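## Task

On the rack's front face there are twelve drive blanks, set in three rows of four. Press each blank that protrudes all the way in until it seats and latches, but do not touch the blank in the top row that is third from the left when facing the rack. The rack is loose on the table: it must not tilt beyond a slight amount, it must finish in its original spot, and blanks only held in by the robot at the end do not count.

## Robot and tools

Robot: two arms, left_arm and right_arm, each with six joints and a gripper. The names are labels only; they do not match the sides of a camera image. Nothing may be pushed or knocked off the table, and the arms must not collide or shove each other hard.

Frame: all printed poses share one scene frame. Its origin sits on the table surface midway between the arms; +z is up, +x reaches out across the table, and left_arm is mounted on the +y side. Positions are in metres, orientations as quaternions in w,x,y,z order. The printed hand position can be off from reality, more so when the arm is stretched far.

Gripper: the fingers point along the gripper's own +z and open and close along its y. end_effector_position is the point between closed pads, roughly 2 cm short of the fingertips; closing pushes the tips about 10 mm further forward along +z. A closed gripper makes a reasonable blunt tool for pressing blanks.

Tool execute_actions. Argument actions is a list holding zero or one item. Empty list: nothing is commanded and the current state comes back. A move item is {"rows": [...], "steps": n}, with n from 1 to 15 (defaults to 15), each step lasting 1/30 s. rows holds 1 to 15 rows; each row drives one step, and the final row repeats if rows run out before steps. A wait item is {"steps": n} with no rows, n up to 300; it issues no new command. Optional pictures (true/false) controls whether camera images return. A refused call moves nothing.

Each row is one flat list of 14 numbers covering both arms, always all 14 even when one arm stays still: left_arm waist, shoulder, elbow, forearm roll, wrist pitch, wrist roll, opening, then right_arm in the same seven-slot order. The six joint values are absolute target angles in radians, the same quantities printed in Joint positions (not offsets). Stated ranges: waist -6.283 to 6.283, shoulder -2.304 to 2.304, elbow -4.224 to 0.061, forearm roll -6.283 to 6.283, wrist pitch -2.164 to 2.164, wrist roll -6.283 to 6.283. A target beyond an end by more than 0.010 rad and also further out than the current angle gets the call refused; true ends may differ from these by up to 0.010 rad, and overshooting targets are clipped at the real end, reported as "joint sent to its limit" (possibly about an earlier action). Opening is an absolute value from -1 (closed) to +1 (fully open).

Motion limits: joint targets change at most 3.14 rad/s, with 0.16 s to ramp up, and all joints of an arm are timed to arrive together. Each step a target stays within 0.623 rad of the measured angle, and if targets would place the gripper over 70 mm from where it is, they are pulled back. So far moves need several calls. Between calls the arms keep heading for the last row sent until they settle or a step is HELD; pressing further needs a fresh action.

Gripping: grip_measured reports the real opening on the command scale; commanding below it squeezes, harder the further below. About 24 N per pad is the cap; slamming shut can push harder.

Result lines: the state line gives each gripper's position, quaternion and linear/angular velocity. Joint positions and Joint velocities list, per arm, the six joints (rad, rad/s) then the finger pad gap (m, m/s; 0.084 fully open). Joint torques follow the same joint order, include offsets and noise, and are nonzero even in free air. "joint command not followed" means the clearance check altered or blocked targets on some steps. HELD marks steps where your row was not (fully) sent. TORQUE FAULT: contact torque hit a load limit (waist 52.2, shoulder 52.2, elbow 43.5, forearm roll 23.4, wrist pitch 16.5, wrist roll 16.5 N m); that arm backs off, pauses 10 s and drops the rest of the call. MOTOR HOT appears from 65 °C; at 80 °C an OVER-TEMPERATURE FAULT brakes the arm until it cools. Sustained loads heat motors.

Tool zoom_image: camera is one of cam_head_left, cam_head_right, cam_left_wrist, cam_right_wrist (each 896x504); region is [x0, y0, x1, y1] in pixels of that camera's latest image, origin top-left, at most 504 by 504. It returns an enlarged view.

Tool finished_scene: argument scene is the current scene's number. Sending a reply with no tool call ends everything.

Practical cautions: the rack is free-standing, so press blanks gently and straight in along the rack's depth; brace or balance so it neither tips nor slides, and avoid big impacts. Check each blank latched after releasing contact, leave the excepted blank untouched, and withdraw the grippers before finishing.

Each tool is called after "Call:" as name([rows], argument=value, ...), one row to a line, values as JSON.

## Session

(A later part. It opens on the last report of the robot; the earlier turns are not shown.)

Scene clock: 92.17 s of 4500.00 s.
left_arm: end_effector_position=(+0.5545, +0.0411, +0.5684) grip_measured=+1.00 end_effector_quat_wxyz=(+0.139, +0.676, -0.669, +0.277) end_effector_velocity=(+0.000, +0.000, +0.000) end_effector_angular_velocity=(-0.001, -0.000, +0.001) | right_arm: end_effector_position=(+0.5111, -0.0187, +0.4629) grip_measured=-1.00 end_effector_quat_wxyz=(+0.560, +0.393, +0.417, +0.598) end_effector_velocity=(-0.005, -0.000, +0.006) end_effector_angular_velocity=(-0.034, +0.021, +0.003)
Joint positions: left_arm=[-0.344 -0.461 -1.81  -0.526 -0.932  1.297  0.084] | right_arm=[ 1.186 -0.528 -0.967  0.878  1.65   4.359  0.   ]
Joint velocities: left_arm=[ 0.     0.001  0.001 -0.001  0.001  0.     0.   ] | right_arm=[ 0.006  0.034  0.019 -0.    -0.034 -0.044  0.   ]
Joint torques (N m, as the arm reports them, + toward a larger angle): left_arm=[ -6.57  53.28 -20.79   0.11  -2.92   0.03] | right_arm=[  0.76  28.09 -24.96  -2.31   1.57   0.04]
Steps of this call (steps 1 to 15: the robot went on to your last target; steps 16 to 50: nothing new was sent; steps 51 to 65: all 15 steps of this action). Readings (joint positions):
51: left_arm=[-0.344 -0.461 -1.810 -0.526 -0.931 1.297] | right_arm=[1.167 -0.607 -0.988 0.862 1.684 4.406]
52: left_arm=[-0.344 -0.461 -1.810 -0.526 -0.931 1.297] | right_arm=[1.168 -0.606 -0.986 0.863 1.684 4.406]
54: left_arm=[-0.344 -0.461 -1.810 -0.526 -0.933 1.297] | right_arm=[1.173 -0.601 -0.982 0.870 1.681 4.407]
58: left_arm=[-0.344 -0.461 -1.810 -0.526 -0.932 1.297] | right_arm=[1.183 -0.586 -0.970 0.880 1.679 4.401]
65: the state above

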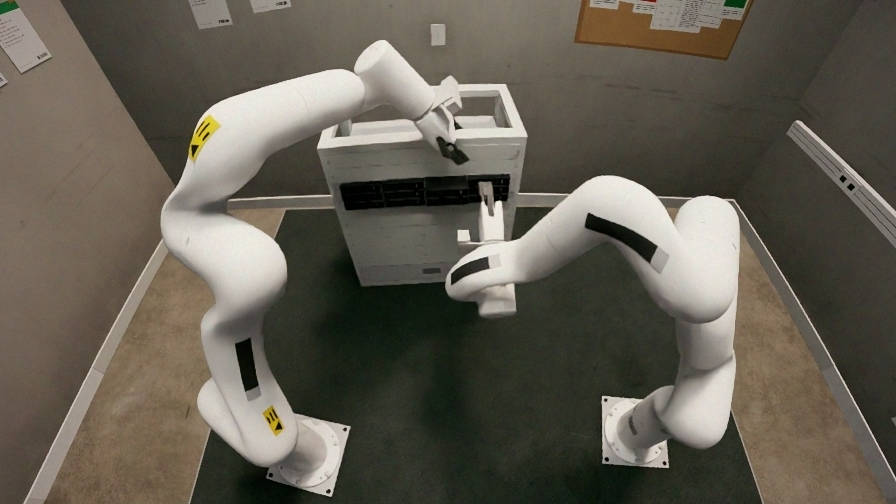

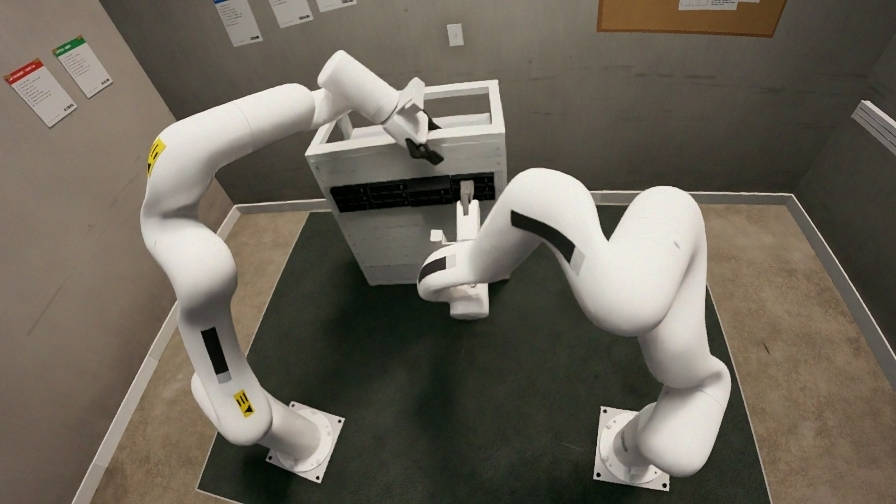

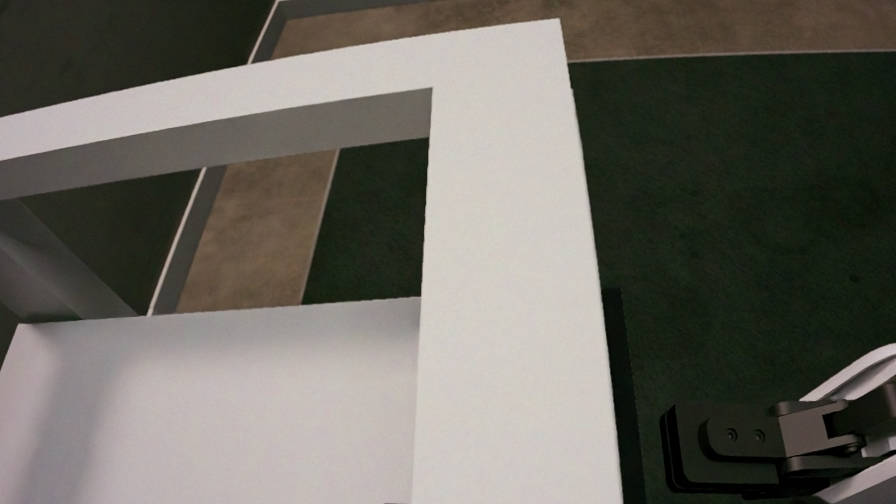

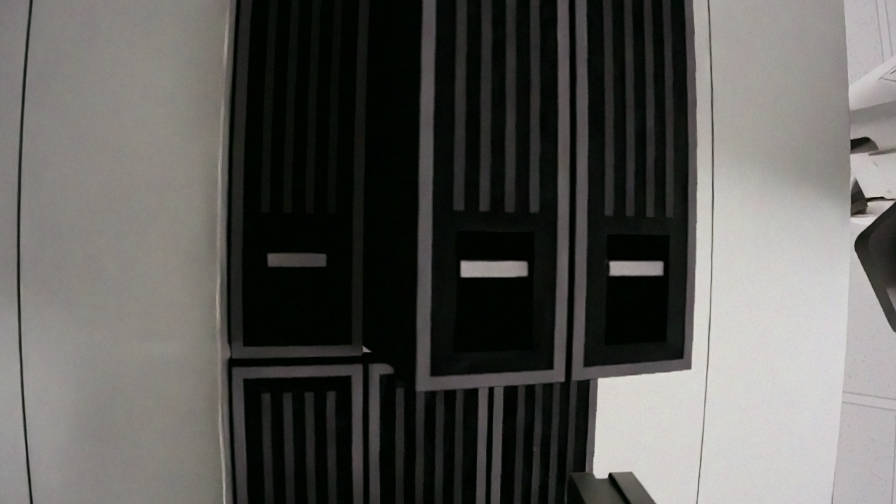

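Call:
execute_actions([
  {"rows": [
[-0.344,-0.4608,-1.8099,-0.5264,-0.9311,1.2972,1, 1.1816,-0.5275,-0.9706,0.8733,1.6451,4.3558,-1],
[-0.344,-0.4608,-1.8099,-0.5264,-0.9311,1.2972,1, 1.1768,-0.5307,-0.9758,0.8689,1.6423,4.3556,-1],
[-0.344,-0.4608,-1.8099,-0.5264,-0.9311,1.2972,1, 1.1736,-0.5329,-0.9793,0.866,1.6404,4.3555,-1],
[-0.344,-0.4608,-1.8099,-0.5264,-0.9311,1.2972,1, 1.1712,-0.5345,-0.9819,0.8638,1.639,4.3554,-1],
[-0.344,-0.4608,-1.8099,-0.5264,-0.9311,1.2972,1, 1.1696,-0.5355,-0.9836,0.8623,1.638,4.3553,-1],
[-0.344,-0.4608,-1.8099,-0.5264,-0.9311,1.2972,1, 1.168,-0.5366,-0.9853,0.8609,1.6371,4.3552,-1],
[-0.344,-0.4608,-1.8099,-0.5264,-0.9311,1.2972,1, 1.1669,-0.5374,-0.9865,0.8599,1.6364,4.3552,-1],
[-0.344,-0.4608,-1.8099,-0.5264,-0.9311,1.2972,1, 1.1659,-0.538,-0.9876,0.859,1.6359,4.3551,-1]
], "steps": 15},
], pictures=false)

Call:
execute_actions([
  {"steps": 6},
], pictures=false)

Scene clock: 95.30 s of 4500.00 s.
left_arm: end_effector_position=(+0.5550, +0.0411, +0.5685) grip_measured=+1.00 end_effector_quat_wxyz=(+0.139, +0.676, -0.669, +0.277) end_effector_velocity=(+0.000, +0.001, +0.001) end_effector_angular_velocity=(+0.001, -0.004, +0.000) | right_arm: end_effector_position=(+0.5221, -0.0182, +0.4640) grip_measured=-1.00 end_effector_quat_wxyz=(+0.561, +0.392, +0.418, +0.598) end_effector_velocity=(+0.002, +0.000, +0.000) end_effector_angular_velocity=(+0.000, +0.001, +0.001)
Joint positions: left_arm=[-0.344 -0.461 -1.81  -0.526 -0.93   1.297  0.084] | right_arm=[ 1.168 -0.538 -0.985  0.859  1.64   4.355  0.   ]
Joint velocities: left_arm=[ 0.     0.001 -0.     0.002  0.001 -0.     0.   ] | right_arm=[-0.003 -0.002 -0.004 -0.003 -0.003 -0.001  0.   ]
Joint torques (N m, as the arm reports them, + toward a larger angle): left_arm=[ -5.09  51.98 -20.86   0.33  -2.34   0.03] | right_arm=[ -8.54  30.75 -37.48  -2.95  -1.47  -0.13]
Steps of this call (steps 1 to 15: the robot went on to your last target; steps 16 to 79: nothing new was sent; steps 80 to 94: all 15 steps of this action). Readings (joint positions):
80: left_arm=[-0.344 -0.461 -1.810 -0.526 -0.931 1.297] | right_arm=[1.186 -0.524 -0.966 0.877 1.648 4.356]
81: left_arm=[-0.344 -0.461 -1.810 -0.526 -0.931 1.297] | right_arm=[1.185 -0.525 -0.967 0.877 1.647 4.356]
83: left_arm=[-0.344 -0.461 -1.810 -0.526 -0.931 1.297] | right_arm=[1.180 -0.528 -0.972 0.872 1.644 4.356]
87: left_arm=[-0.344 -0.461 -1.810 -0.526 -0.931 1.297] | right_arm=[1.171 -0.535 -0.982 0.864 1.639 4.355]
94: the state above

Scene clock: 95.50 s of 4500.00 s.
left_arm: end_effector_position=(+0.5550, +0.0411, +0.5685) grip_measured=+1.00 end_effector_quat_wxyz=(+0.139, +0.676, -0.669, +0.277) end_effector_velocity=(+0.000, -0.001, -0.001) end_effector_angular_velocity=(-0.000, +0.002, +0.000) | right_arm: end_effector_position=(+0.5225, -0.0182, +0.4641) grip_measured=-1.00 end_effector_quat_wxyz=(+0.561, +0.392, +0.418, +0.598) end_effector_velocity=(+0.002, +0.000, -0.000) end_effector_angular_velocity=(+0.001, +0.003, +0.000)
Joint positions: left_arm=[-0.344 -0.461 -1.81  -0.526 -0.93   1.297  0.084] | right_arm=[ 1.167 -0.538 -0.986  0.859  1.639  4.355  0.   ]
Joint velocities: left_arm=[-0.    -0.002 -0.001 -0.001  0.    -0.     0.   ] | right_arm=[-0.002 -0.    -0.003 -0.001 -0.005 -0.     0.   ]
Joint torques (N m, as the arm reports them, + toward a larger angle): left_arm=[ -5.33  53.16 -20.45   0.38  -2.89  -0.05] | right_arm=[-13.91  29.93 -41.5   -2.66  -2.75  -0.07]
Steps of this call (steps 1 to 6: the robot went on to your last target). Readings (joint positions):
1: left_arm=[-0.344 -0.461 -1.810 -0.526 -0.930 1.297] | right_arm=[1.168 -0.538 -0.986 0.859 1.640 4.355]
2: left_arm=[-0.344 -0.461 -1.810 -0.526 -0.930 1.297] | right_arm=[1.167 -0.538 -0.986 0.859 1.639 4.355]
4: left_arm=[-0.344 -0.461 -1.810 -0.526 -0.930 1.297] | right_arm=[1.167 -0.538 -0.986 0.859 1.639 4.355]
6: the state above

Call:
execute_actions([
  {"rows": [
[-0.344,-0.4608,-1.8099,-0.5264,-0.9311,1.2972,1, 1.1712,-0.5345,-0.9819,0.8638,1.639,4.3554,-1],
[-0.344,-0.4608,-1.8099,-0.5264,-0.9311,1.2972,1, 1.1832,-0.5264,-0.9689,0.8747,1.646,4.3559,-1],
[-0.344,-0.4608,-1.8099,-0.5264,-0.9311,1.2972,1, 1.1993,-0.5157,-0.9516,0.8893,1.6555,4.3566,-1],
[-0.344,-0.4608,-1.8099,-0.5264,-0.9311,1.2972,1, 1.2153,-0.5049,-0.9343,0.9038,1.6649,4.3573,-1],
[-0.344,-0.4608,-1.8099,-0.5264,-0.9311,1.2972,1, 1.2313,-0.4942,-0.917,0.9184,1.6743,4.358,-1],
[-0.344,-0.4608,-1.8099,-0.5264,-0.9311,1.2972,1, 1.2473,-0.4835,-0.8997,0.933,1.6837,4.3587,-1]
], "steps": 15},
])

Scene clock: 97.17 s of 4500.00 s.
left_arm: end_effector_position=(+0.5545, +0.0411, +0.5684) grip_measured=+1.00 end_effector_quat_wxyz=(+0.139, +0.676, -0.669, +0.277) end_effector_velocity=(-0.000, +0.000, +0.001) end_effector_angular_velocity=(-0.000, -0.002, +0.000) | right_arm: end_effector_position=(+0.4742, -0.0224, +0.4639) grip_measured=-1.00 end_effector_quat_wxyz=(+0.561, +0.393, +0.418, +0.597) end_effector_velocity=(-0.010, -0.003, -0.001) end_effector_angular_velocity=(-0.004, -0.004, -0.003)
Joint positions: left_arm=[-0.344 -0.461 -1.81  -0.526 -0.932  1.297  0.084] | right_arm=[ 1.246 -0.485 -0.902  0.932  1.682  4.359  0.   ]
Joint velocities: left_arm=[0.    0.002 0.001 0.001 0.001 0.    0.   ] | right_arm=[0.015 0.009 0.02  0.014 0.015 0.001 0.   ]
Joint torques (N m, as the arm reports them, + toward a larger angle): left_arm=[ -6.73  52.82 -20.53   0.28  -2.69   0.06] | right_arm=[  0.75  29.12 -26.51  -2.38   1.59  -0.04]
Steps of this call (steps 1 to 15: the robot went on to your last target; steps 16 to 35: nothing new was sent; steps 36 to 50: all 15 steps of this action). Readings (joint positions):
36: left_arm=[-0.344 -0.461 -1.810 -0.526 -0.931 1.297] | right_arm=[1.167 -0.538 -0.987 0.859 1.638 4.355]
37: left_arm=[-0.344 -0.461 -1.810 -0.526 -0.931 1.297] | right_arm=[1.168 -0.537 -0.986 0.860 1.638 4.355]
39: left_arm=[-0.344 -0.461 -1.810 -0.526 -0.932 1.297] | right_arm=[1.175 -0.531 -0.978 0.869 1.638 4.356]
43: left_arm=[-0.344 -0.461 -1.810 -0.526 -0.932 1.297] | right_arm=[1.222 -0.500 -0.929 0.910 1.665 4.358]
50: the state above

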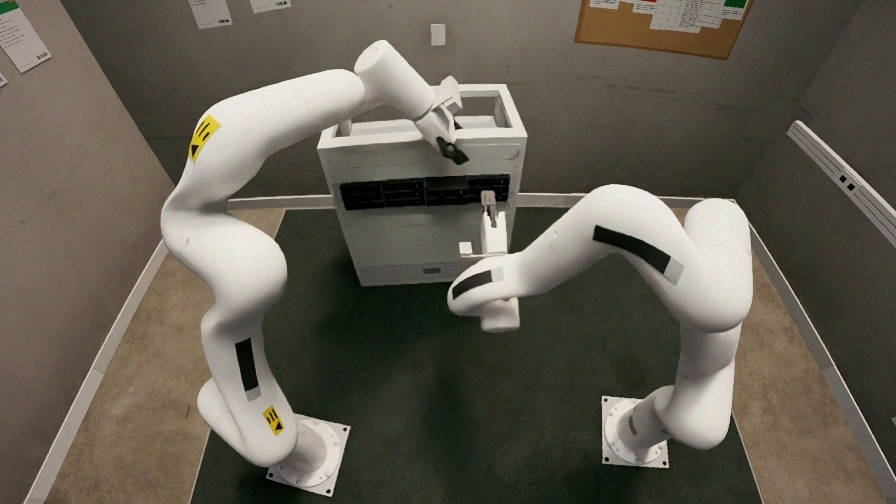

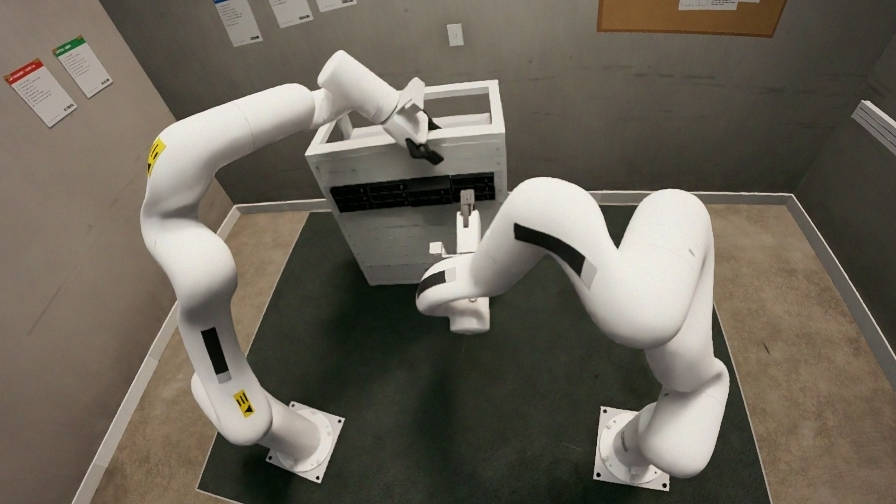

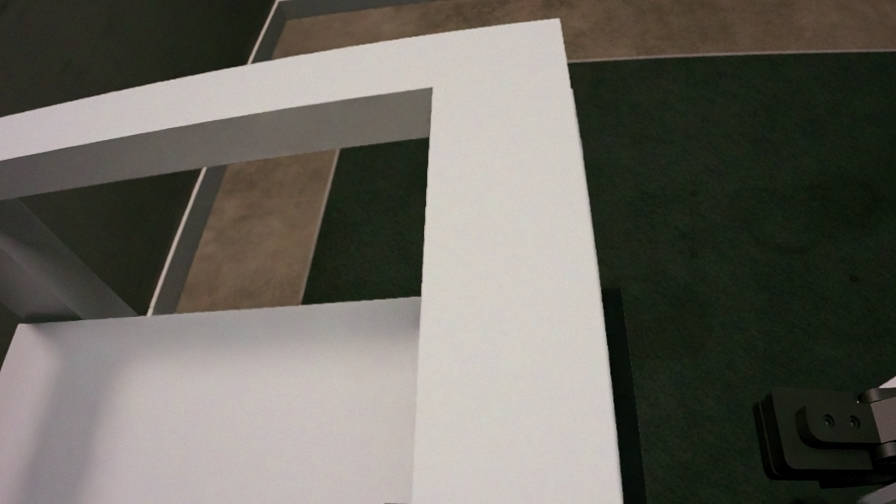

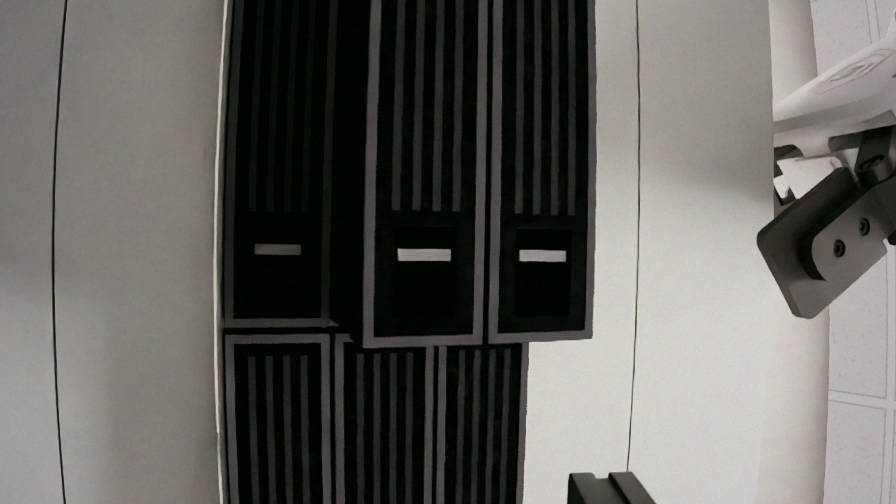

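Call:
execute_actions(actions=[])

Scene clock: 99.00 s of 4500.00 s.
left_arm: end_effector_position=(+0.5547, +0.0411, +0.5684) grip_measured=+1.00 end_effector_quat_wxyz=(+0.139, +0.676, -0.669, +0.277) end_effector_velocity=(-0.000, -0.000, +0.001) end_effector_angular_velocity=(-0.001, -0.001, +0.000) | right_arm: end_effector_position=(+0.4731, -0.0226, +0.4640) grip_measured=-1.00 end_effector_quat_wxyz=(+0.561, +0.392, +0.418, +0.597) end_effector_velocity=(-0.000, +0.000, +0.000) end_effector_angular_velocity=(-0.000, -0.002, +0.001)
Joint positions: left_arm=[-0.344 -0.461 -1.81  -0.526 -0.931  1.297  0.084] | right_arm=[ 1.247 -0.483 -0.9    0.933  1.684  4.359  0.   ]
Joint velocities: left_arm=[ 0.     0.001 -0.001 -0.001 -0.    -0.     0.   ] | right_arm=[-0.    -0.    -0.    -0.002  0.001  0.     0.   ]
Joint torques (N m, as the arm reports them, + toward a larger angle): left_arm=[ -4.74  51.26 -21.05   0.62  -1.53   0.02] | right_arm=[  1.39  29.4  -24.79  -2.68   1.54  -0.08]
Steps of this call (steps 1 to 15: the robot went on to your last target; steps 16 to 55: nothing new was sent). Readings (joint positions):
1: left_arm=[-0.344 -0.461 -1.810 -0.526 -0.932 1.297] | right_arm=[1.246 -0.484 -0.901 0.932 1.682 4.359]
2: left_arm=[-0.344 -0.461 -1.810 -0.526 -0.932 1.297] | right_arm=[1.246 -0.484 -0.901 0.932 1.683 4.359]
4: left_arm=[-0.344 -0.461 -1.810 -0.526 -0.932 1.297] | right_arm=[1.247 -0.484 -0.900 0.933 1.683 4.359]
8: left_arm=[-0.344 -0.461 -1.810 -0.526 -0.932 1.297] | right_arm=[1.247 -0.484 -0.900 0.933 1.684 4.359]
55: the state above
All arms were judged still, so your last target was given up. Only a new action makes them travel on or press farther. Fingers that are still opening or closing keep moving.

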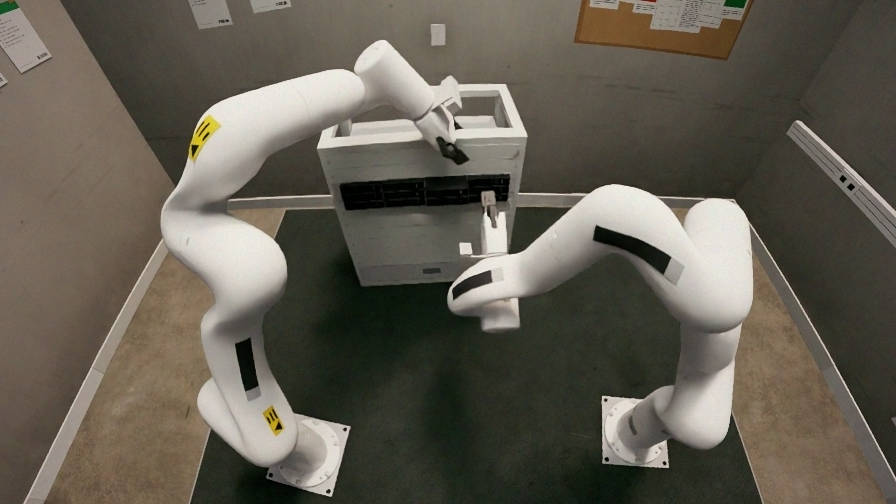

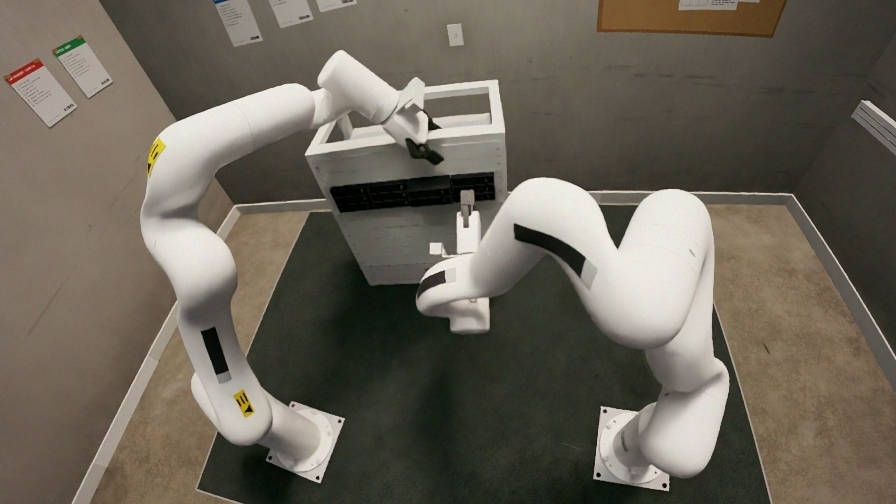

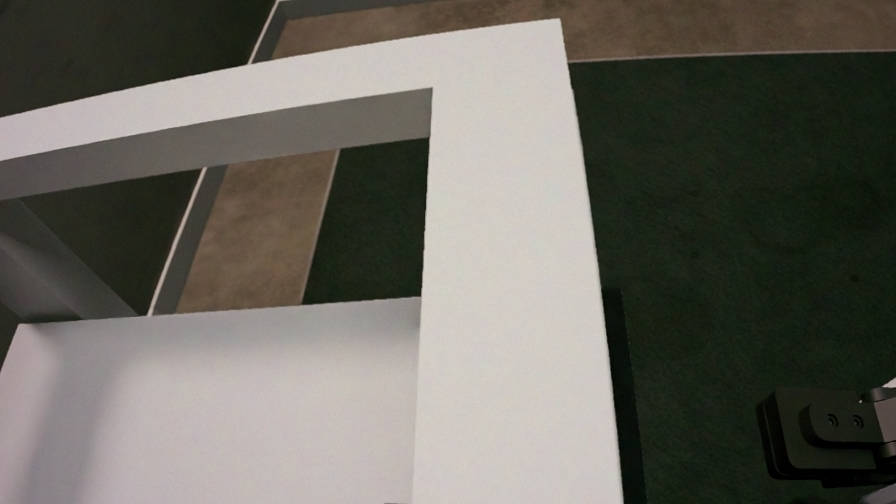

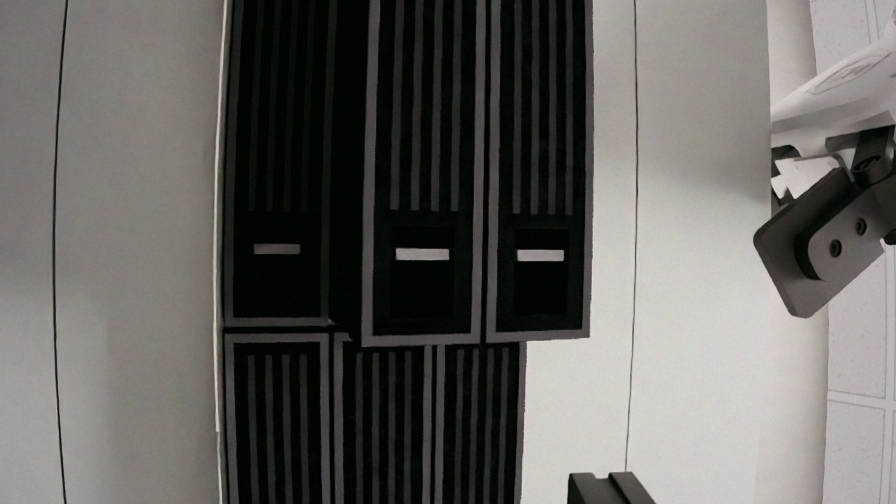

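Call:
execute_actions([
  {"rows": [[-0.344,-0.4608,-1.8099,-0.5264,-0.9311,1.2972,1,1.3436,-0.7306,-1.2029,1.0121,1.6861,4.2893,-1]], "steps": 15},
], pictures=false)

Call:
execute_actions([
  {"rows": [[-0.344,-0.4608,-1.8099,-0.5264,-0.9311,1.2972,1,1.3436,-0.7306,-1.2029,1.0121,1.6861,4.2893,-1],[-0.344,-0.4608,-1.8099,-0.5264,-0.9311,1.2972,1,1.3436,-0.7306,-1.2029,1.0121,1.6861,4.2893,-1],[-0.344,-0.4608,-1.8099,-0.5264,-0.9311,1.2972,1,1.3390,-0.7331,-1.2074,1.0080,1.6833,4.2887,-1],[-0.344,-0.4608,-1.8099,-0.5264,-0.9311,1.2972,1,1.3345,-0.7355,-1.2119,1.0039,1.6804,4.2881,-1],[-0.344,-0.4608,-1.8099,-0.5264,-0.9311,1.2972,1,1.3314,-0.7373,-1.2149,1.0012,1.6786,4.2878,-1]], "steps": 12},
])

Scene clock: 106.90 s of 4500.00 s.
left_arm: end_effector_position=(+0.5548, +0.0411, +0.5684) grip_measured=+1.00 end_effector_quat_wxyz=(+0.139, +0.676, -0.669, +0.277) end_effector_velocity=(-0.000, +0.000, -0.000) end_effector_angular_velocity=(+0.001, -0.000, -0.000) | right_arm: end_effector_position=(+0.4682, +0.0851, +0.4280) grip_measured=-1.00 end_effector_quat_wxyz=(+0.561, +0.393, +0.418, +0.597) end_effector_velocity=(-0.001, +0.019, +0.001) end_effector_angular_velocity=(+0.015, -0.009, -0.007)
Joint positions: left_arm=[-0.344 -0.461 -1.81  -0.526 -0.931  1.297  0.084] | right_arm=[ 1.342 -0.726 -1.197  1.011  1.686  4.291  0.   ]
Joint velocities: left_arm=[ 0.     0.     0.001  0.001 -0.     0.     0.   ] | right_arm=[ 0.015 -0.04  -0.068  0.018  0.005 -0.015  0.   ]
Joint torques (N m, as the arm reports them, + toward a larger angle): left_arm=[ -4.09  50.54 -21.16   0.6   -1.41   0.02] | right_arm=[  0.47  37.97 -25.04  -3.15   1.46  -0.13]
Steps of this call (steps 1 to 90: nothing new was sent; then 4.40 s passed at rest; steps 91 to 105: all 15 steps of this action). Readings (joint positions):
91: left_arm=[-0.344 -0.461 -1.810 -0.526 -0.931 1.297] | right_arm=[1.247 -0.484 -0.900 0.933 1.684 4.359]
92: left_arm=[-0.344 -0.461 -1.810 -0.526 -0.931 1.297] | right_arm=[1.249 -0.487 -0.905 0.935 1.684 4.357]
94: left_arm=[-0.344 -0.461 -1.810 -0.526 -0.931 1.297] | right_arm=[1.263 -0.525 -0.953 0.947 1.685 4.346]
98: left_arm=[-0.344 -0.461 -1.810 -0.526 -0.931 1.297] | right_arm=[1.312 -0.649 -1.101 0.986 1.685 4.313]
105: the state above

Scene clock: 107.30 s of 4500.00 s.
left_arm: end_effector_position=(+0.5548, +0.0411, +0.5684) grip_measured=+1.00 end_effector_quat_wxyz=(+0.139, +0.676, -0.669, +0.277) end_effector_velocity=(+0.000, -0.000, -0.002) end_effector_angular_velocity=(+0.001, +0.002, -0.000) | right_arm: end_effector_position=(+0.4756, +0.0875, +0.4270) grip_measured=-1.00 end_effector_quat_wxyz=(+0.561, +0.393, +0.418, +0.597) end_effector_velocity=(+0.003, +0.002, -0.000) end_effector_angular_velocity=(+0.000, -0.000, +0.003)
Joint positions: left_arm=[-0.344 -0.461 -1.81  -0.526 -0.931  1.297  0.084] | right_arm=[ 1.332 -0.737 -1.214  1.002  1.679  4.288  0.   ]
Joint velocities: left_arm=[ 0.    -0.002  0.001 -0.    -0.     0.     0.   ] | right_arm=[-0.004 -0.004 -0.007 -0.006 -0.004 -0.     0.   ]
Joint torques (N m, as the arm reports them, + toward a larger angle): left_arm=[ -4.25  50.71 -21.15   0.6   -1.44  -0.05] | right_arm=[  1.35  36.75 -25.96  -2.83   1.58  -0.15]
Steps of this call (steps 1 to 12: all 12 steps of this action). Readings (joint positions):
1: left_arm=[-0.344 -0.461 -1.810 -0.526 -0.931 1.297] | right_arm=[1.342 -0.727 -1.199 1.011 1.686 4.290]
2: left_arm=[-0.344 -0.461 -1.810 -0.526 -0.931 1.297] | right_arm=[1.343 -0.728 -1.200 1.011 1.686 4.290]
4: left_arm=[-0.344 -0.461 -1.810 -0.526 -0.931 1.297] | right_arm=[1.342 -0.729 -1.203 1.011 1.686 4.289]
8: left_arm=[-0.344 -0.461 -1.810 -0.526 -0.931 1.297] | right_arm=[1.334 -0.735 -1.212 1.004 1.680 4.288]
12: the state above

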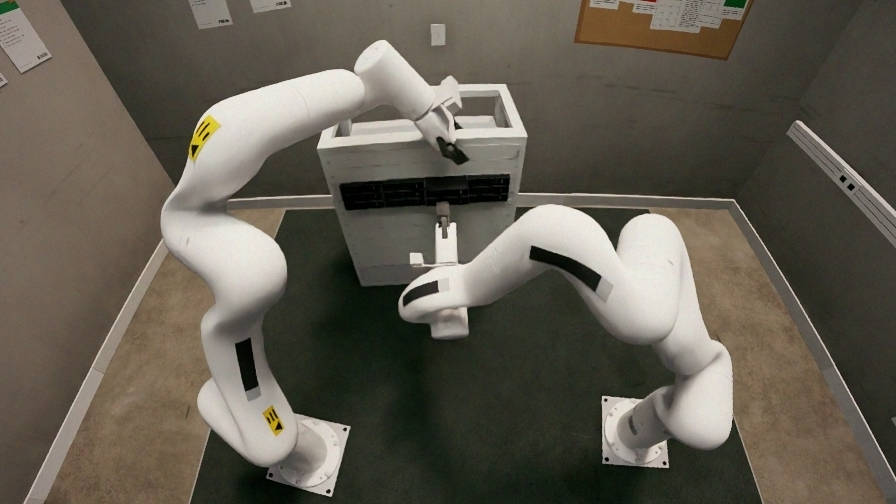

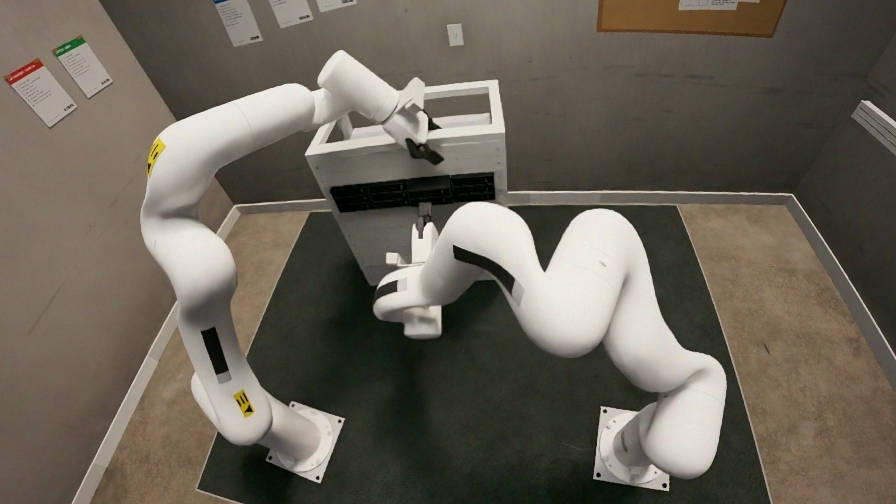

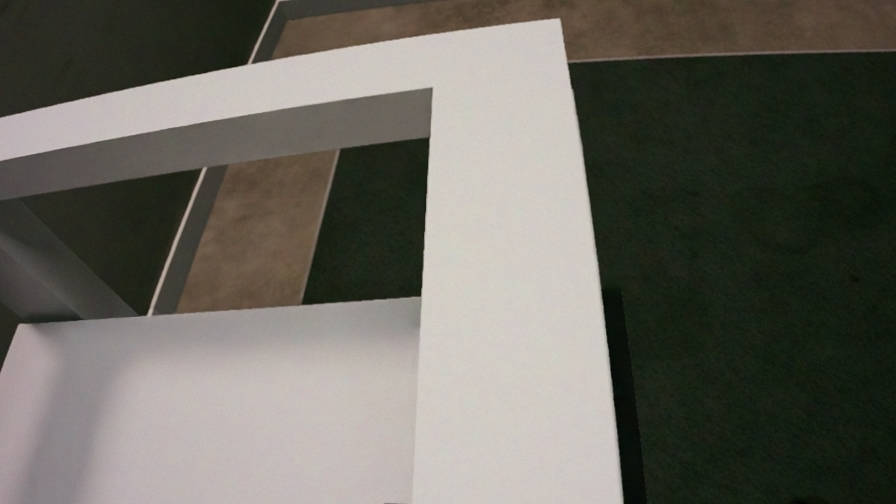

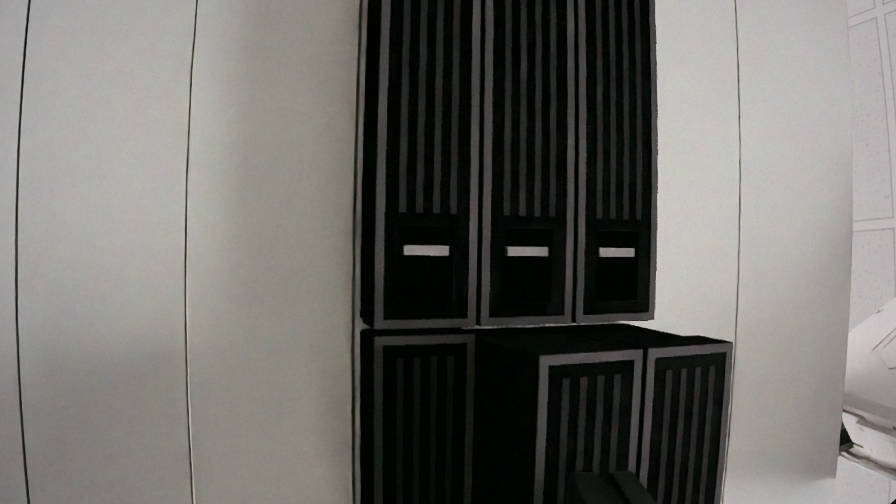

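Call:
zoom_image(camera="cam_right_wrist", region=[480, 320, 780, 504])

Region (480, 320, 780, 504) of cam_right_wrist's 896x504 image, scaled by 1.680, with more detail than that image has; it fills the top 309 rows of this view, and the rest is white.

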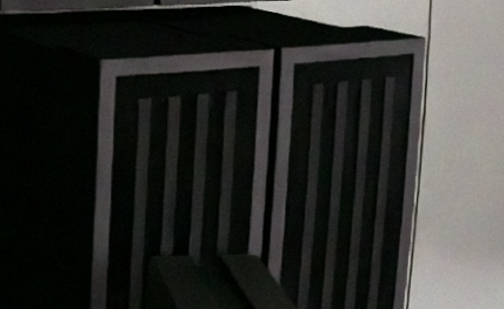

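Call:
execute_actions([
  {"rows": [[-0.344,-0.4608,-1.8099,-0.5264,-0.9311,1.2972,1,1.3269,-0.7398,-1.2195,0.9971,1.6757,4.2872,-1],[-0.344,-0.4608,-1.8099,-0.5264,-0.9311,1.2972,1,1.3224,-0.7424,-1.2242,0.9931,1.6728,4.2866,-1],[-0.344,-0.4608,-1.8099,-0.5264,-0.9311,1.2972,1,1.3165,-0.7459,-1.2305,0.9877,1.6690,4.2857,-1],[-0.344,-0.4608,-1.8099,-0.5264,-0.9311,1.2972,1,1.3106,-0.7494,-1.2368,0.9824,1.6651,4.2849,-1],[-0.344,-0.4608,-1.8099,-0.5264,-0.9311,1.2972,1,1.3047,-0.7530,-1.2433,0.9772,1.6612,4.2840,-1],[-0.344,-0.4608,-1.8099,-0.5264,-0.9311,1.2972,1,1.2989,-0.7567,-1.2499,0.9719,1.6573,4.2832,-1],[-0.344,-0.4608,-1.8099,-0.5264,-0.9311,1.2972,1,1.2931,-0.7603,-1.2565,0.9668,1.6534,4.2823,-1],[-0.344,-0.4608,-1.8099,-0.5264,-0.9311,1.2972,1,1.2873,-0.7641,-1.2632,0.9616,1.6494,4.2814,-1],[-0.344,-0.4608,-1.8099,-0.5264,-0.9311,1.2972,1,1.2830,-0.7669,-1.2684,0.9578,1.6464,4.2807,-1],[-0.344,-0.4608,-1.8099,-0.5264,-0.9311,1.2972,1,1.2801,-0.7688,-1.2718,0.9553,1.6444,4.2802,-1],[-0.344,-0.4608,-1.8099,-0.5264,-0.9311,1.2972,1,1.2773,-0.7707,-1.2753,0.9527,1.6424,4.2798,-1],[-0.344,-0.4608,-1.8099,-0.5264,-0.9311,1.2972,1,1.2759,-0.7717,-1.2770,0.9515,1.6414,4.2795,-1]], "steps": 15},
], pictures=false)

Scene clock: 112.20 s of 4500.00 s.
left_arm: end_effector_position=(+0.5548, +0.0411, +0.5685) grip_measured=+1.00 end_effector_quat_wxyz=(+0.139, +0.676, -0.669, +0.277) end_effector_velocity=(-0.000, +0.000, +0.002) end_effector_angular_velocity=(-0.002, -0.002, +0.000) | right_arm: end_effector_position=(+0.5116, +0.0900, +0.4270) grip_measured=-1.00 end_effector_quat_wxyz=(+0.561, +0.393, +0.418, +0.597) end_effector_velocity=(+0.026, +0.002, +0.001) end_effector_angular_velocity=(+0.001, -0.000, +0.000)
Joint positions: left_arm=[-0.344 -0.461 -1.81  -0.526 -0.931  1.297  0.084] | right_arm=[ 1.279 -0.77  -1.273  0.954  1.644  4.28   0.   ]
Joint velocities: left_arm=[ 0.     0.002 -0.    -0.001 -0.    -0.     0.   ] | right_arm=[-0.037 -0.024 -0.046 -0.033 -0.027 -0.006  0.   ]
Joint torques (N m, as the arm reports them, + toward a larger angle): left_arm=[ -4.82  50.96 -21.     0.69  -1.72   0.  ] | right_arm=[ -1.33  39.97 -26.08  -2.64   1.09  -0.09]
Steps of this call (steps 1 to 15: the robot went on to your last target; steps 16 to 90: nothing new was sent; then 1.40 s passed at rest; steps 91 to 105: all 15 steps of this action). Readings (joint positions):
91: left_arm=[-0.344 -0.461 -1.810 -0.526 -0.931 1.297] | right_arm=[1.331 -0.737 -1.215 1.001 1.679 4.288]
92: left_arm=[-0.344 -0.461 -1.810 -0.526 -0.931 1.297] | right_arm=[1.330 -0.738 -1.216 1.000 1.678 4.288]
94: left_arm=[-0.344 -0.461 -1.810 -0.526 -0.931 1.297] | right_arm=[1.326 -0.741 -1.221 0.995 1.675 4.287]
98: left_arm=[-0.344 -0.461 -1.810 -0.526 -0.931 1.297] | right_arm=[1.306 -0.752 -1.242 0.978 1.663 4.284]
105: the state above

Call:
execute_actions([
  {"rows": [[-0.344,-0.4608,-1.8099,-0.5264,-0.9311,1.2972,1,1.2759,-0.7717,-1.2770,0.9515,1.6414,4.2795,-1],[-0.344,-0.4608,-1.8099,-0.5264,-0.9311,1.2972,1,1.2752,-0.7722,-1.2779,0.9508,1.6408,4.2794,-1],[-0.344,-0.4608,-1.8099,-0.5264,-0.9311,1.2972,1,1.2745,-0.7727,-1.2787,0.9502,1.6403,4.2793,-1],[-0.344,-0.4608,-1.8099,-0.5264,-0.9311,1.2972,1,1.2738,-0.7731,-1.2796,0.9496,1.6398,4.2792,-1],[-0.344,-0.4608,-1.8099,-0.5264,-0.9311,1.2972,1,1.2730,-0.7736,-1.2805,0.9490,1.6393,4.2791,-1]], "steps": 9},
], pictures=false)

Scene clock: 113.20 s of 4500.00 s.
left_arm: end_effector_position=(+0.5550, +0.0411, +0.5685) grip_measured=+1.00 end_effector_quat_wxyz=(+0.139, +0.676, -0.669, +0.277) end_effector_velocity=(+0.001, -0.000, -0.001) end_effector_angular_velocity=(+0.000, -0.000, +0.000) | right_arm: end_effector_position=(+0.5144, +0.0903, +0.4270) grip_measured=-1.00 end_effector_quat_wxyz=(+0.561, +0.392, +0.418, +0.597) end_effector_velocity=(+0.000, +0.002, +0.001) end_effector_angular_velocity=(+0.001, -0.004, +0.003)
Joint positions: left_arm=[-0.344 -0.461 -1.81  -0.526 -0.931  1.297  0.084] | right_arm=[ 1.275 -0.773 -1.279  0.949  1.643  4.279  0.   ]
Joint velocities: left_arm=[ 0.    -0.002 -0.002  0.     0.     0.     0.   ] | right_arm=[ 0.    -0.003 -0.005 -0.004  0.002 -0.     0.   ]
Joint torques (N m, as the arm reports them, + toward a larger angle): left_arm=[ -5.67  52.65 -20.86   0.32  -2.66  -0.03] | right_arm=[-16.07  37.96 -37.27  -2.28  -2.07  -0.07]
Steps of this call (steps 1 to 15: the robot went on to your last target; steps 16 to 21: nothing new was sent; steps 22 to 30: all 9 steps of this action). Readings (joint positions):
22: left_arm=[-0.344 -0.461 -1.810 -0.526 -0.931 1.297] | right_arm=[1.276 -0.772 -1.277 0.951 1.642 4.280]
23: left_arm=[-0.344 -0.461 -1.810 -0.526 -0.931 1.297] | right_arm=[1.276 -0.772 -1.277 0.951 1.642 4.279]
25: left_arm=[-0.344 -0.461 -1.810 -0.526 -0.931 1.297] | right_arm=[1.276 -0.772 -1.277 0.951 1.642 4.279]
29: left_arm=[-0.344 -0.461 -1.810 -0.526 -0.931 1.297] | right_arm=[1.275 -0.773 -1.279 0.950 1.643 4.279]
30: the state above

Call:
execute_actions([
  {"rows": [[-0.344,-0.4608,-1.8099,-0.5264,-0.9311,1.2972,1,1.2745,-0.7727,-1.2787,0.9502,1.6403,4.2793,-1]], "steps": 3},
])

Scene clock: 114.17 s of 4500.00 s.
left_arm: end_effector_position=(+0.5548, +0.0411, +0.5685) grip_measured=+1.00 end_effector_quat_wxyz=(+0.139, +0.676, -0.669, +0.277) end_effector_velocity=(-0.000, -0.000, -0.001) end_effector_angular_velocity=(-0.000, +0.003, -0.000) | right_arm: end_effector_position=(+0.5144, +0.0911, +0.4274) grip_measured=-1.00 end_effector_quat_wxyz=(+0.560, +0.392, +0.418, +0.598) end_effector_velocity=(-0.001, -0.001, -0.000) end_effector_angular_velocity=(+0.002, +0.012, -0.002)
Joint positions: left_arm=[-0.344 -0.461 -1.81  -0.526 -0.931  1.297  0.084] | right_arm=[ 1.275 -0.773 -1.28   0.949  1.64   4.279  0.   ]
Joint velocities: left_arm=[-0.    -0.     0.001 -0.001 -0.001 -0.     0.   ] | right_arm=[ 0.002  0.007  0.006  0.009 -0.009  0.001  0.   ]
Joint torques (N m, as the arm reports them, + toward a larger angle): left_arm=[ -7.17  54.01 -20.39   0.01  -3.71  -0.01] | right_arm=[-14.14  39.82 -39.81  -3.59  -2.42   0.07]
Steps of this call (steps 1 to 15: the robot went on to your last target; steps 16 to 26: nothing new was sent; steps 27 to 29: all 3 steps of this action). Readings (joint positions):
27: left_arm=[-0.344 -0.461 -1.810 -0.526 -0.931 1.297] | right_arm=[1.275 -0.774 -1.281 0.949 1.641 4.279]
28: left_arm=[-0.344 -0.461 -1.810 -0.526 -0.931 1.297] | right_arm=[1.275 -0.773 -1.280 0.949 1.641 4.279]
29: the state above

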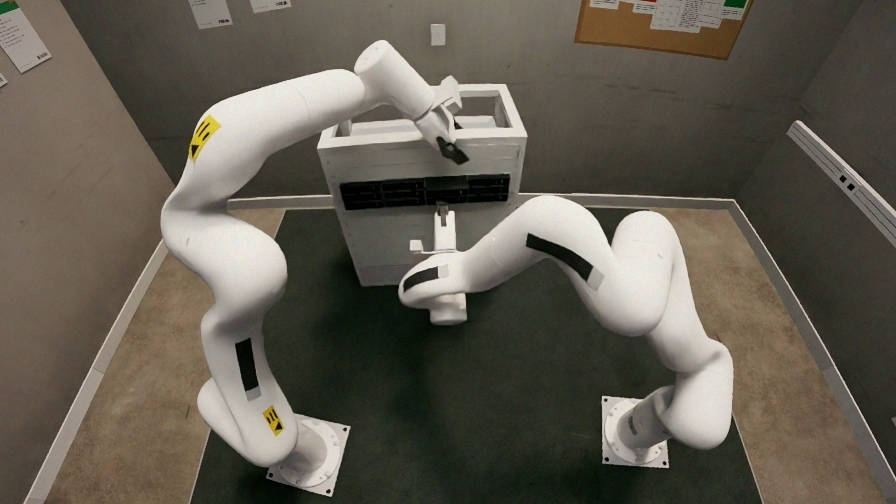

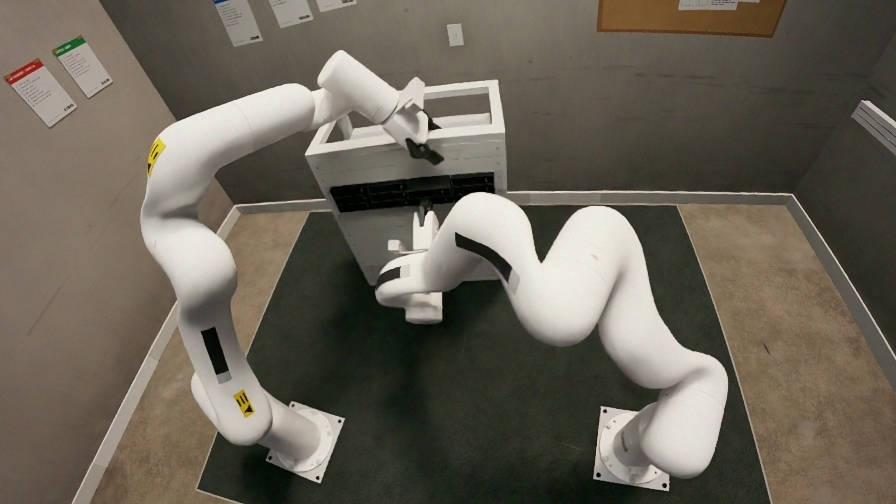

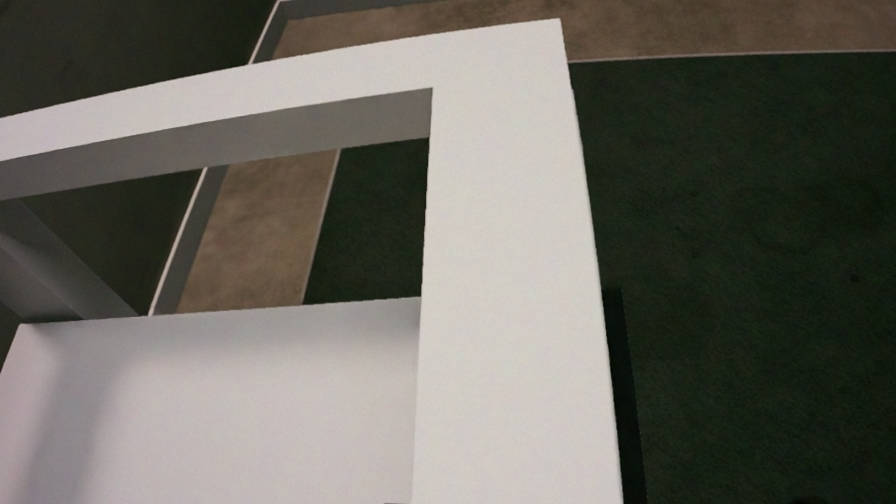

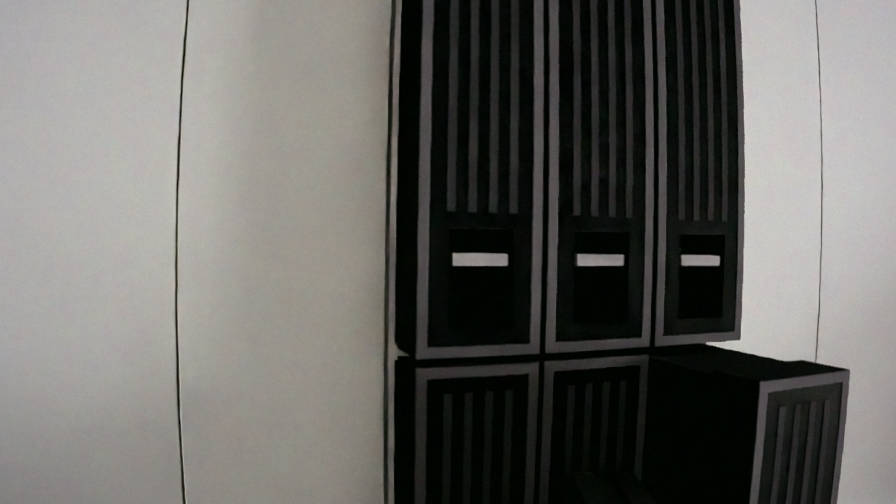

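Call:
execute_actions([
  {"rows": [[-0.344,-0.4608,-1.8099,-0.5264,-0.9311,1.2972,1,1.2801,-0.7688,-1.2718,0.9553,1.6444,4.2802,-1],[-0.344,-0.4608,-1.8099,-0.5264,-0.9311,1.2972,1,1.2873,-0.7641,-1.2632,0.9616,1.6494,4.2814,-1],[-0.342,-0.467,-1.8186,-0.5263,-0.9342,1.2977,1,1.2989,-0.7567,-1.2499,0.9719,1.6573,4.2832,-1],[-0.339,-0.476,-1.8313,-0.5261,-0.9388,1.2984,1,1.3106,-0.7494,-1.2368,0.9824,1.6651,4.2849,-1],[-0.336,-0.4855,-1.8447,-0.5259,-0.9436,1.2992,1,1.3224,-0.7424,-1.2242,0.9931,1.6728,4.2866,-1],[-0.333,-0.495,-1.858,-0.5257,-0.9484,1.2999,1,1.3345,-0.7355,-1.2119,1.0039,1.6804,4.2881,-1],[-0.331,-0.501,-1.8665,-0.5256,-0.9514,1.3004,1,1.3436,-0.7306,-1.2029,1.0121,1.6861,4.2893,-1]], "steps": 13},
])

Scene clock: 115.67 s of 4500.00 s.
left_arm: end_effector_position=(+0.5689, +0.0422, +0.5685) grip_measured=+1.00 end_effector_quat_wxyz=(+0.139, +0.676, -0.669, +0.276) end_effector_velocity=(+0.012, +0.001, +0.002) end_effector_angular_velocity=(-0.003, -0.009, +0.005) | right_arm: end_effector_position=(+0.4701, +0.0874, +0.4268) grip_measured=-1.00 end_effector_quat_wxyz=(+0.560, +0.393, +0.418, +0.597) end_effector_velocity=(-0.021, -0.006, -0.001) end_effector_angular_velocity=(-0.004, -0.007, -0.008)
Joint positions: left_arm=[-0.332 -0.499 -1.864 -0.526 -0.952  1.3    0.084] | right_arm=[ 1.34  -0.732 -1.206  1.01   1.683  4.289  0.   ]
Joint velocities: left_arm=[ 0.009 -0.024 -0.036  0.001 -0.004  0.002  0.   ] | right_arm=[0.03  0.018 0.04  0.031 0.032 0.005 0.   ]
Joint torques (N m, as the arm reports them, + toward a larger angle): left_arm=[ -1.65  47.14 -19.33   1.2   -0.01  -0.1 ] | right_arm=[  0.2   35.49 -27.06  -3.88   1.26  -0.01]
Steps of this call (steps 1 to 15: the robot went on to your last target; steps 16 to 32: nothing new was sent; steps 33 to 45: all 13 steps of this action). Readings (joint positions):
33: left_arm=[-0.344 -0.461 -1.810 -0.526 -0.931 1.297] | right_arm=[1.276 -0.773 -1.279 0.950 1.640 4.279]
34: left_arm=[-0.344 -0.461 -1.810 -0.526 -0.931 1.297] | right_arm=[1.276 -0.772 -1.278 0.951 1.641 4.280]
36: left_arm=[-0.344 -0.462 -1.812 -0.526 -0.934 1.297] | right_arm=[1.281 -0.767 -1.269 0.959 1.642 4.281]
40: left_arm=[-0.337 -0.483 -1.843 -0.526 -0.947 1.299] | right_arm=[1.317 -0.745 -1.230 0.990 1.666 4.286]
45: the state above

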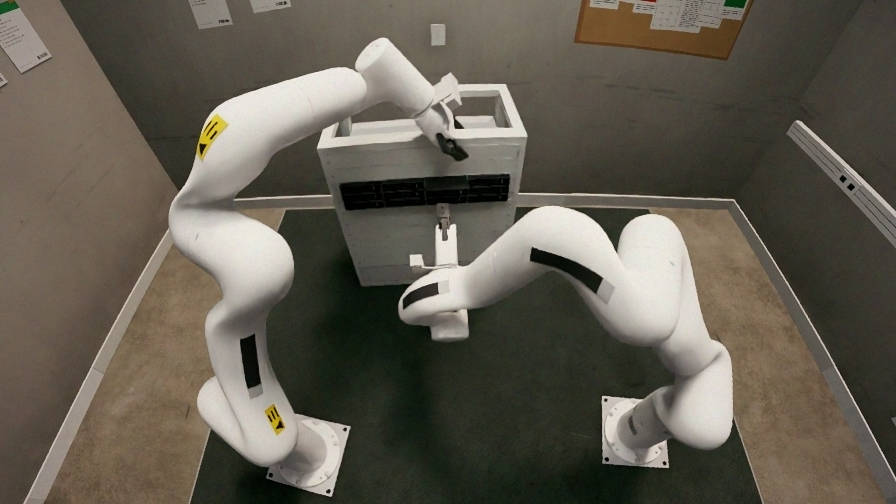

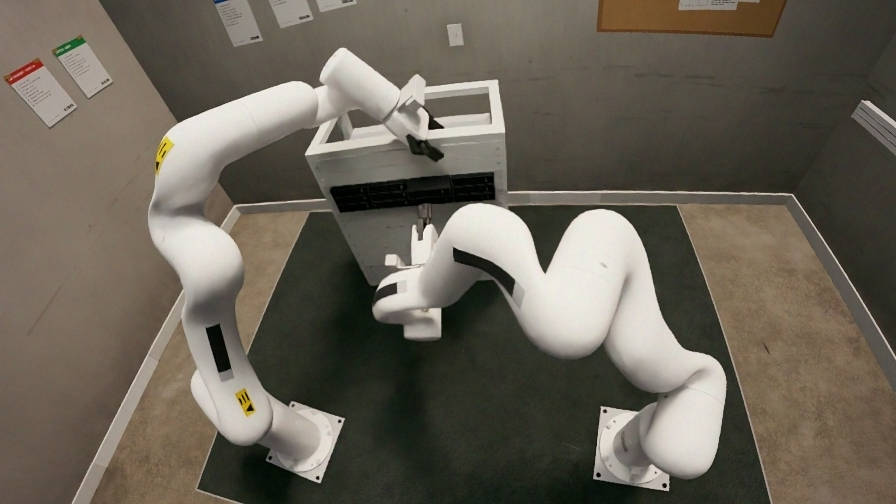

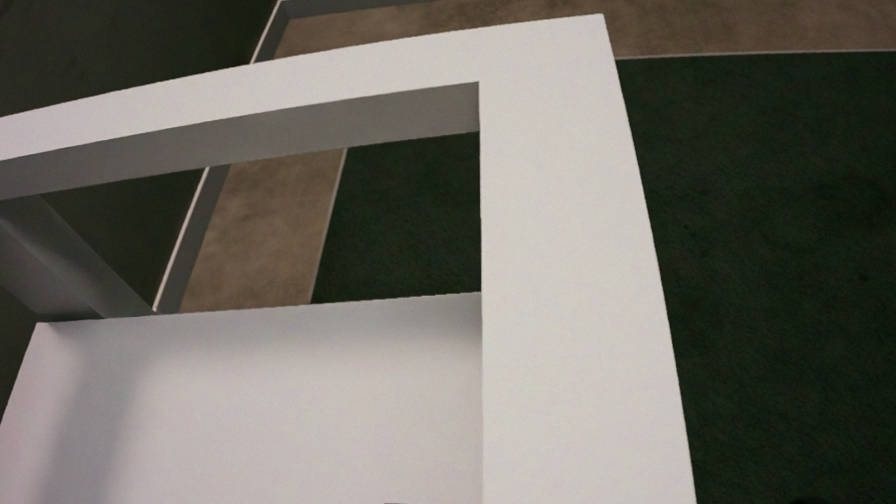

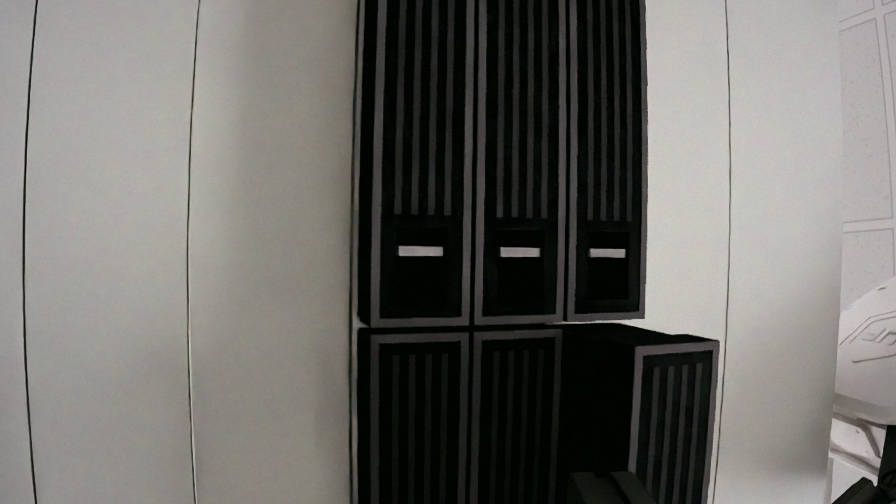

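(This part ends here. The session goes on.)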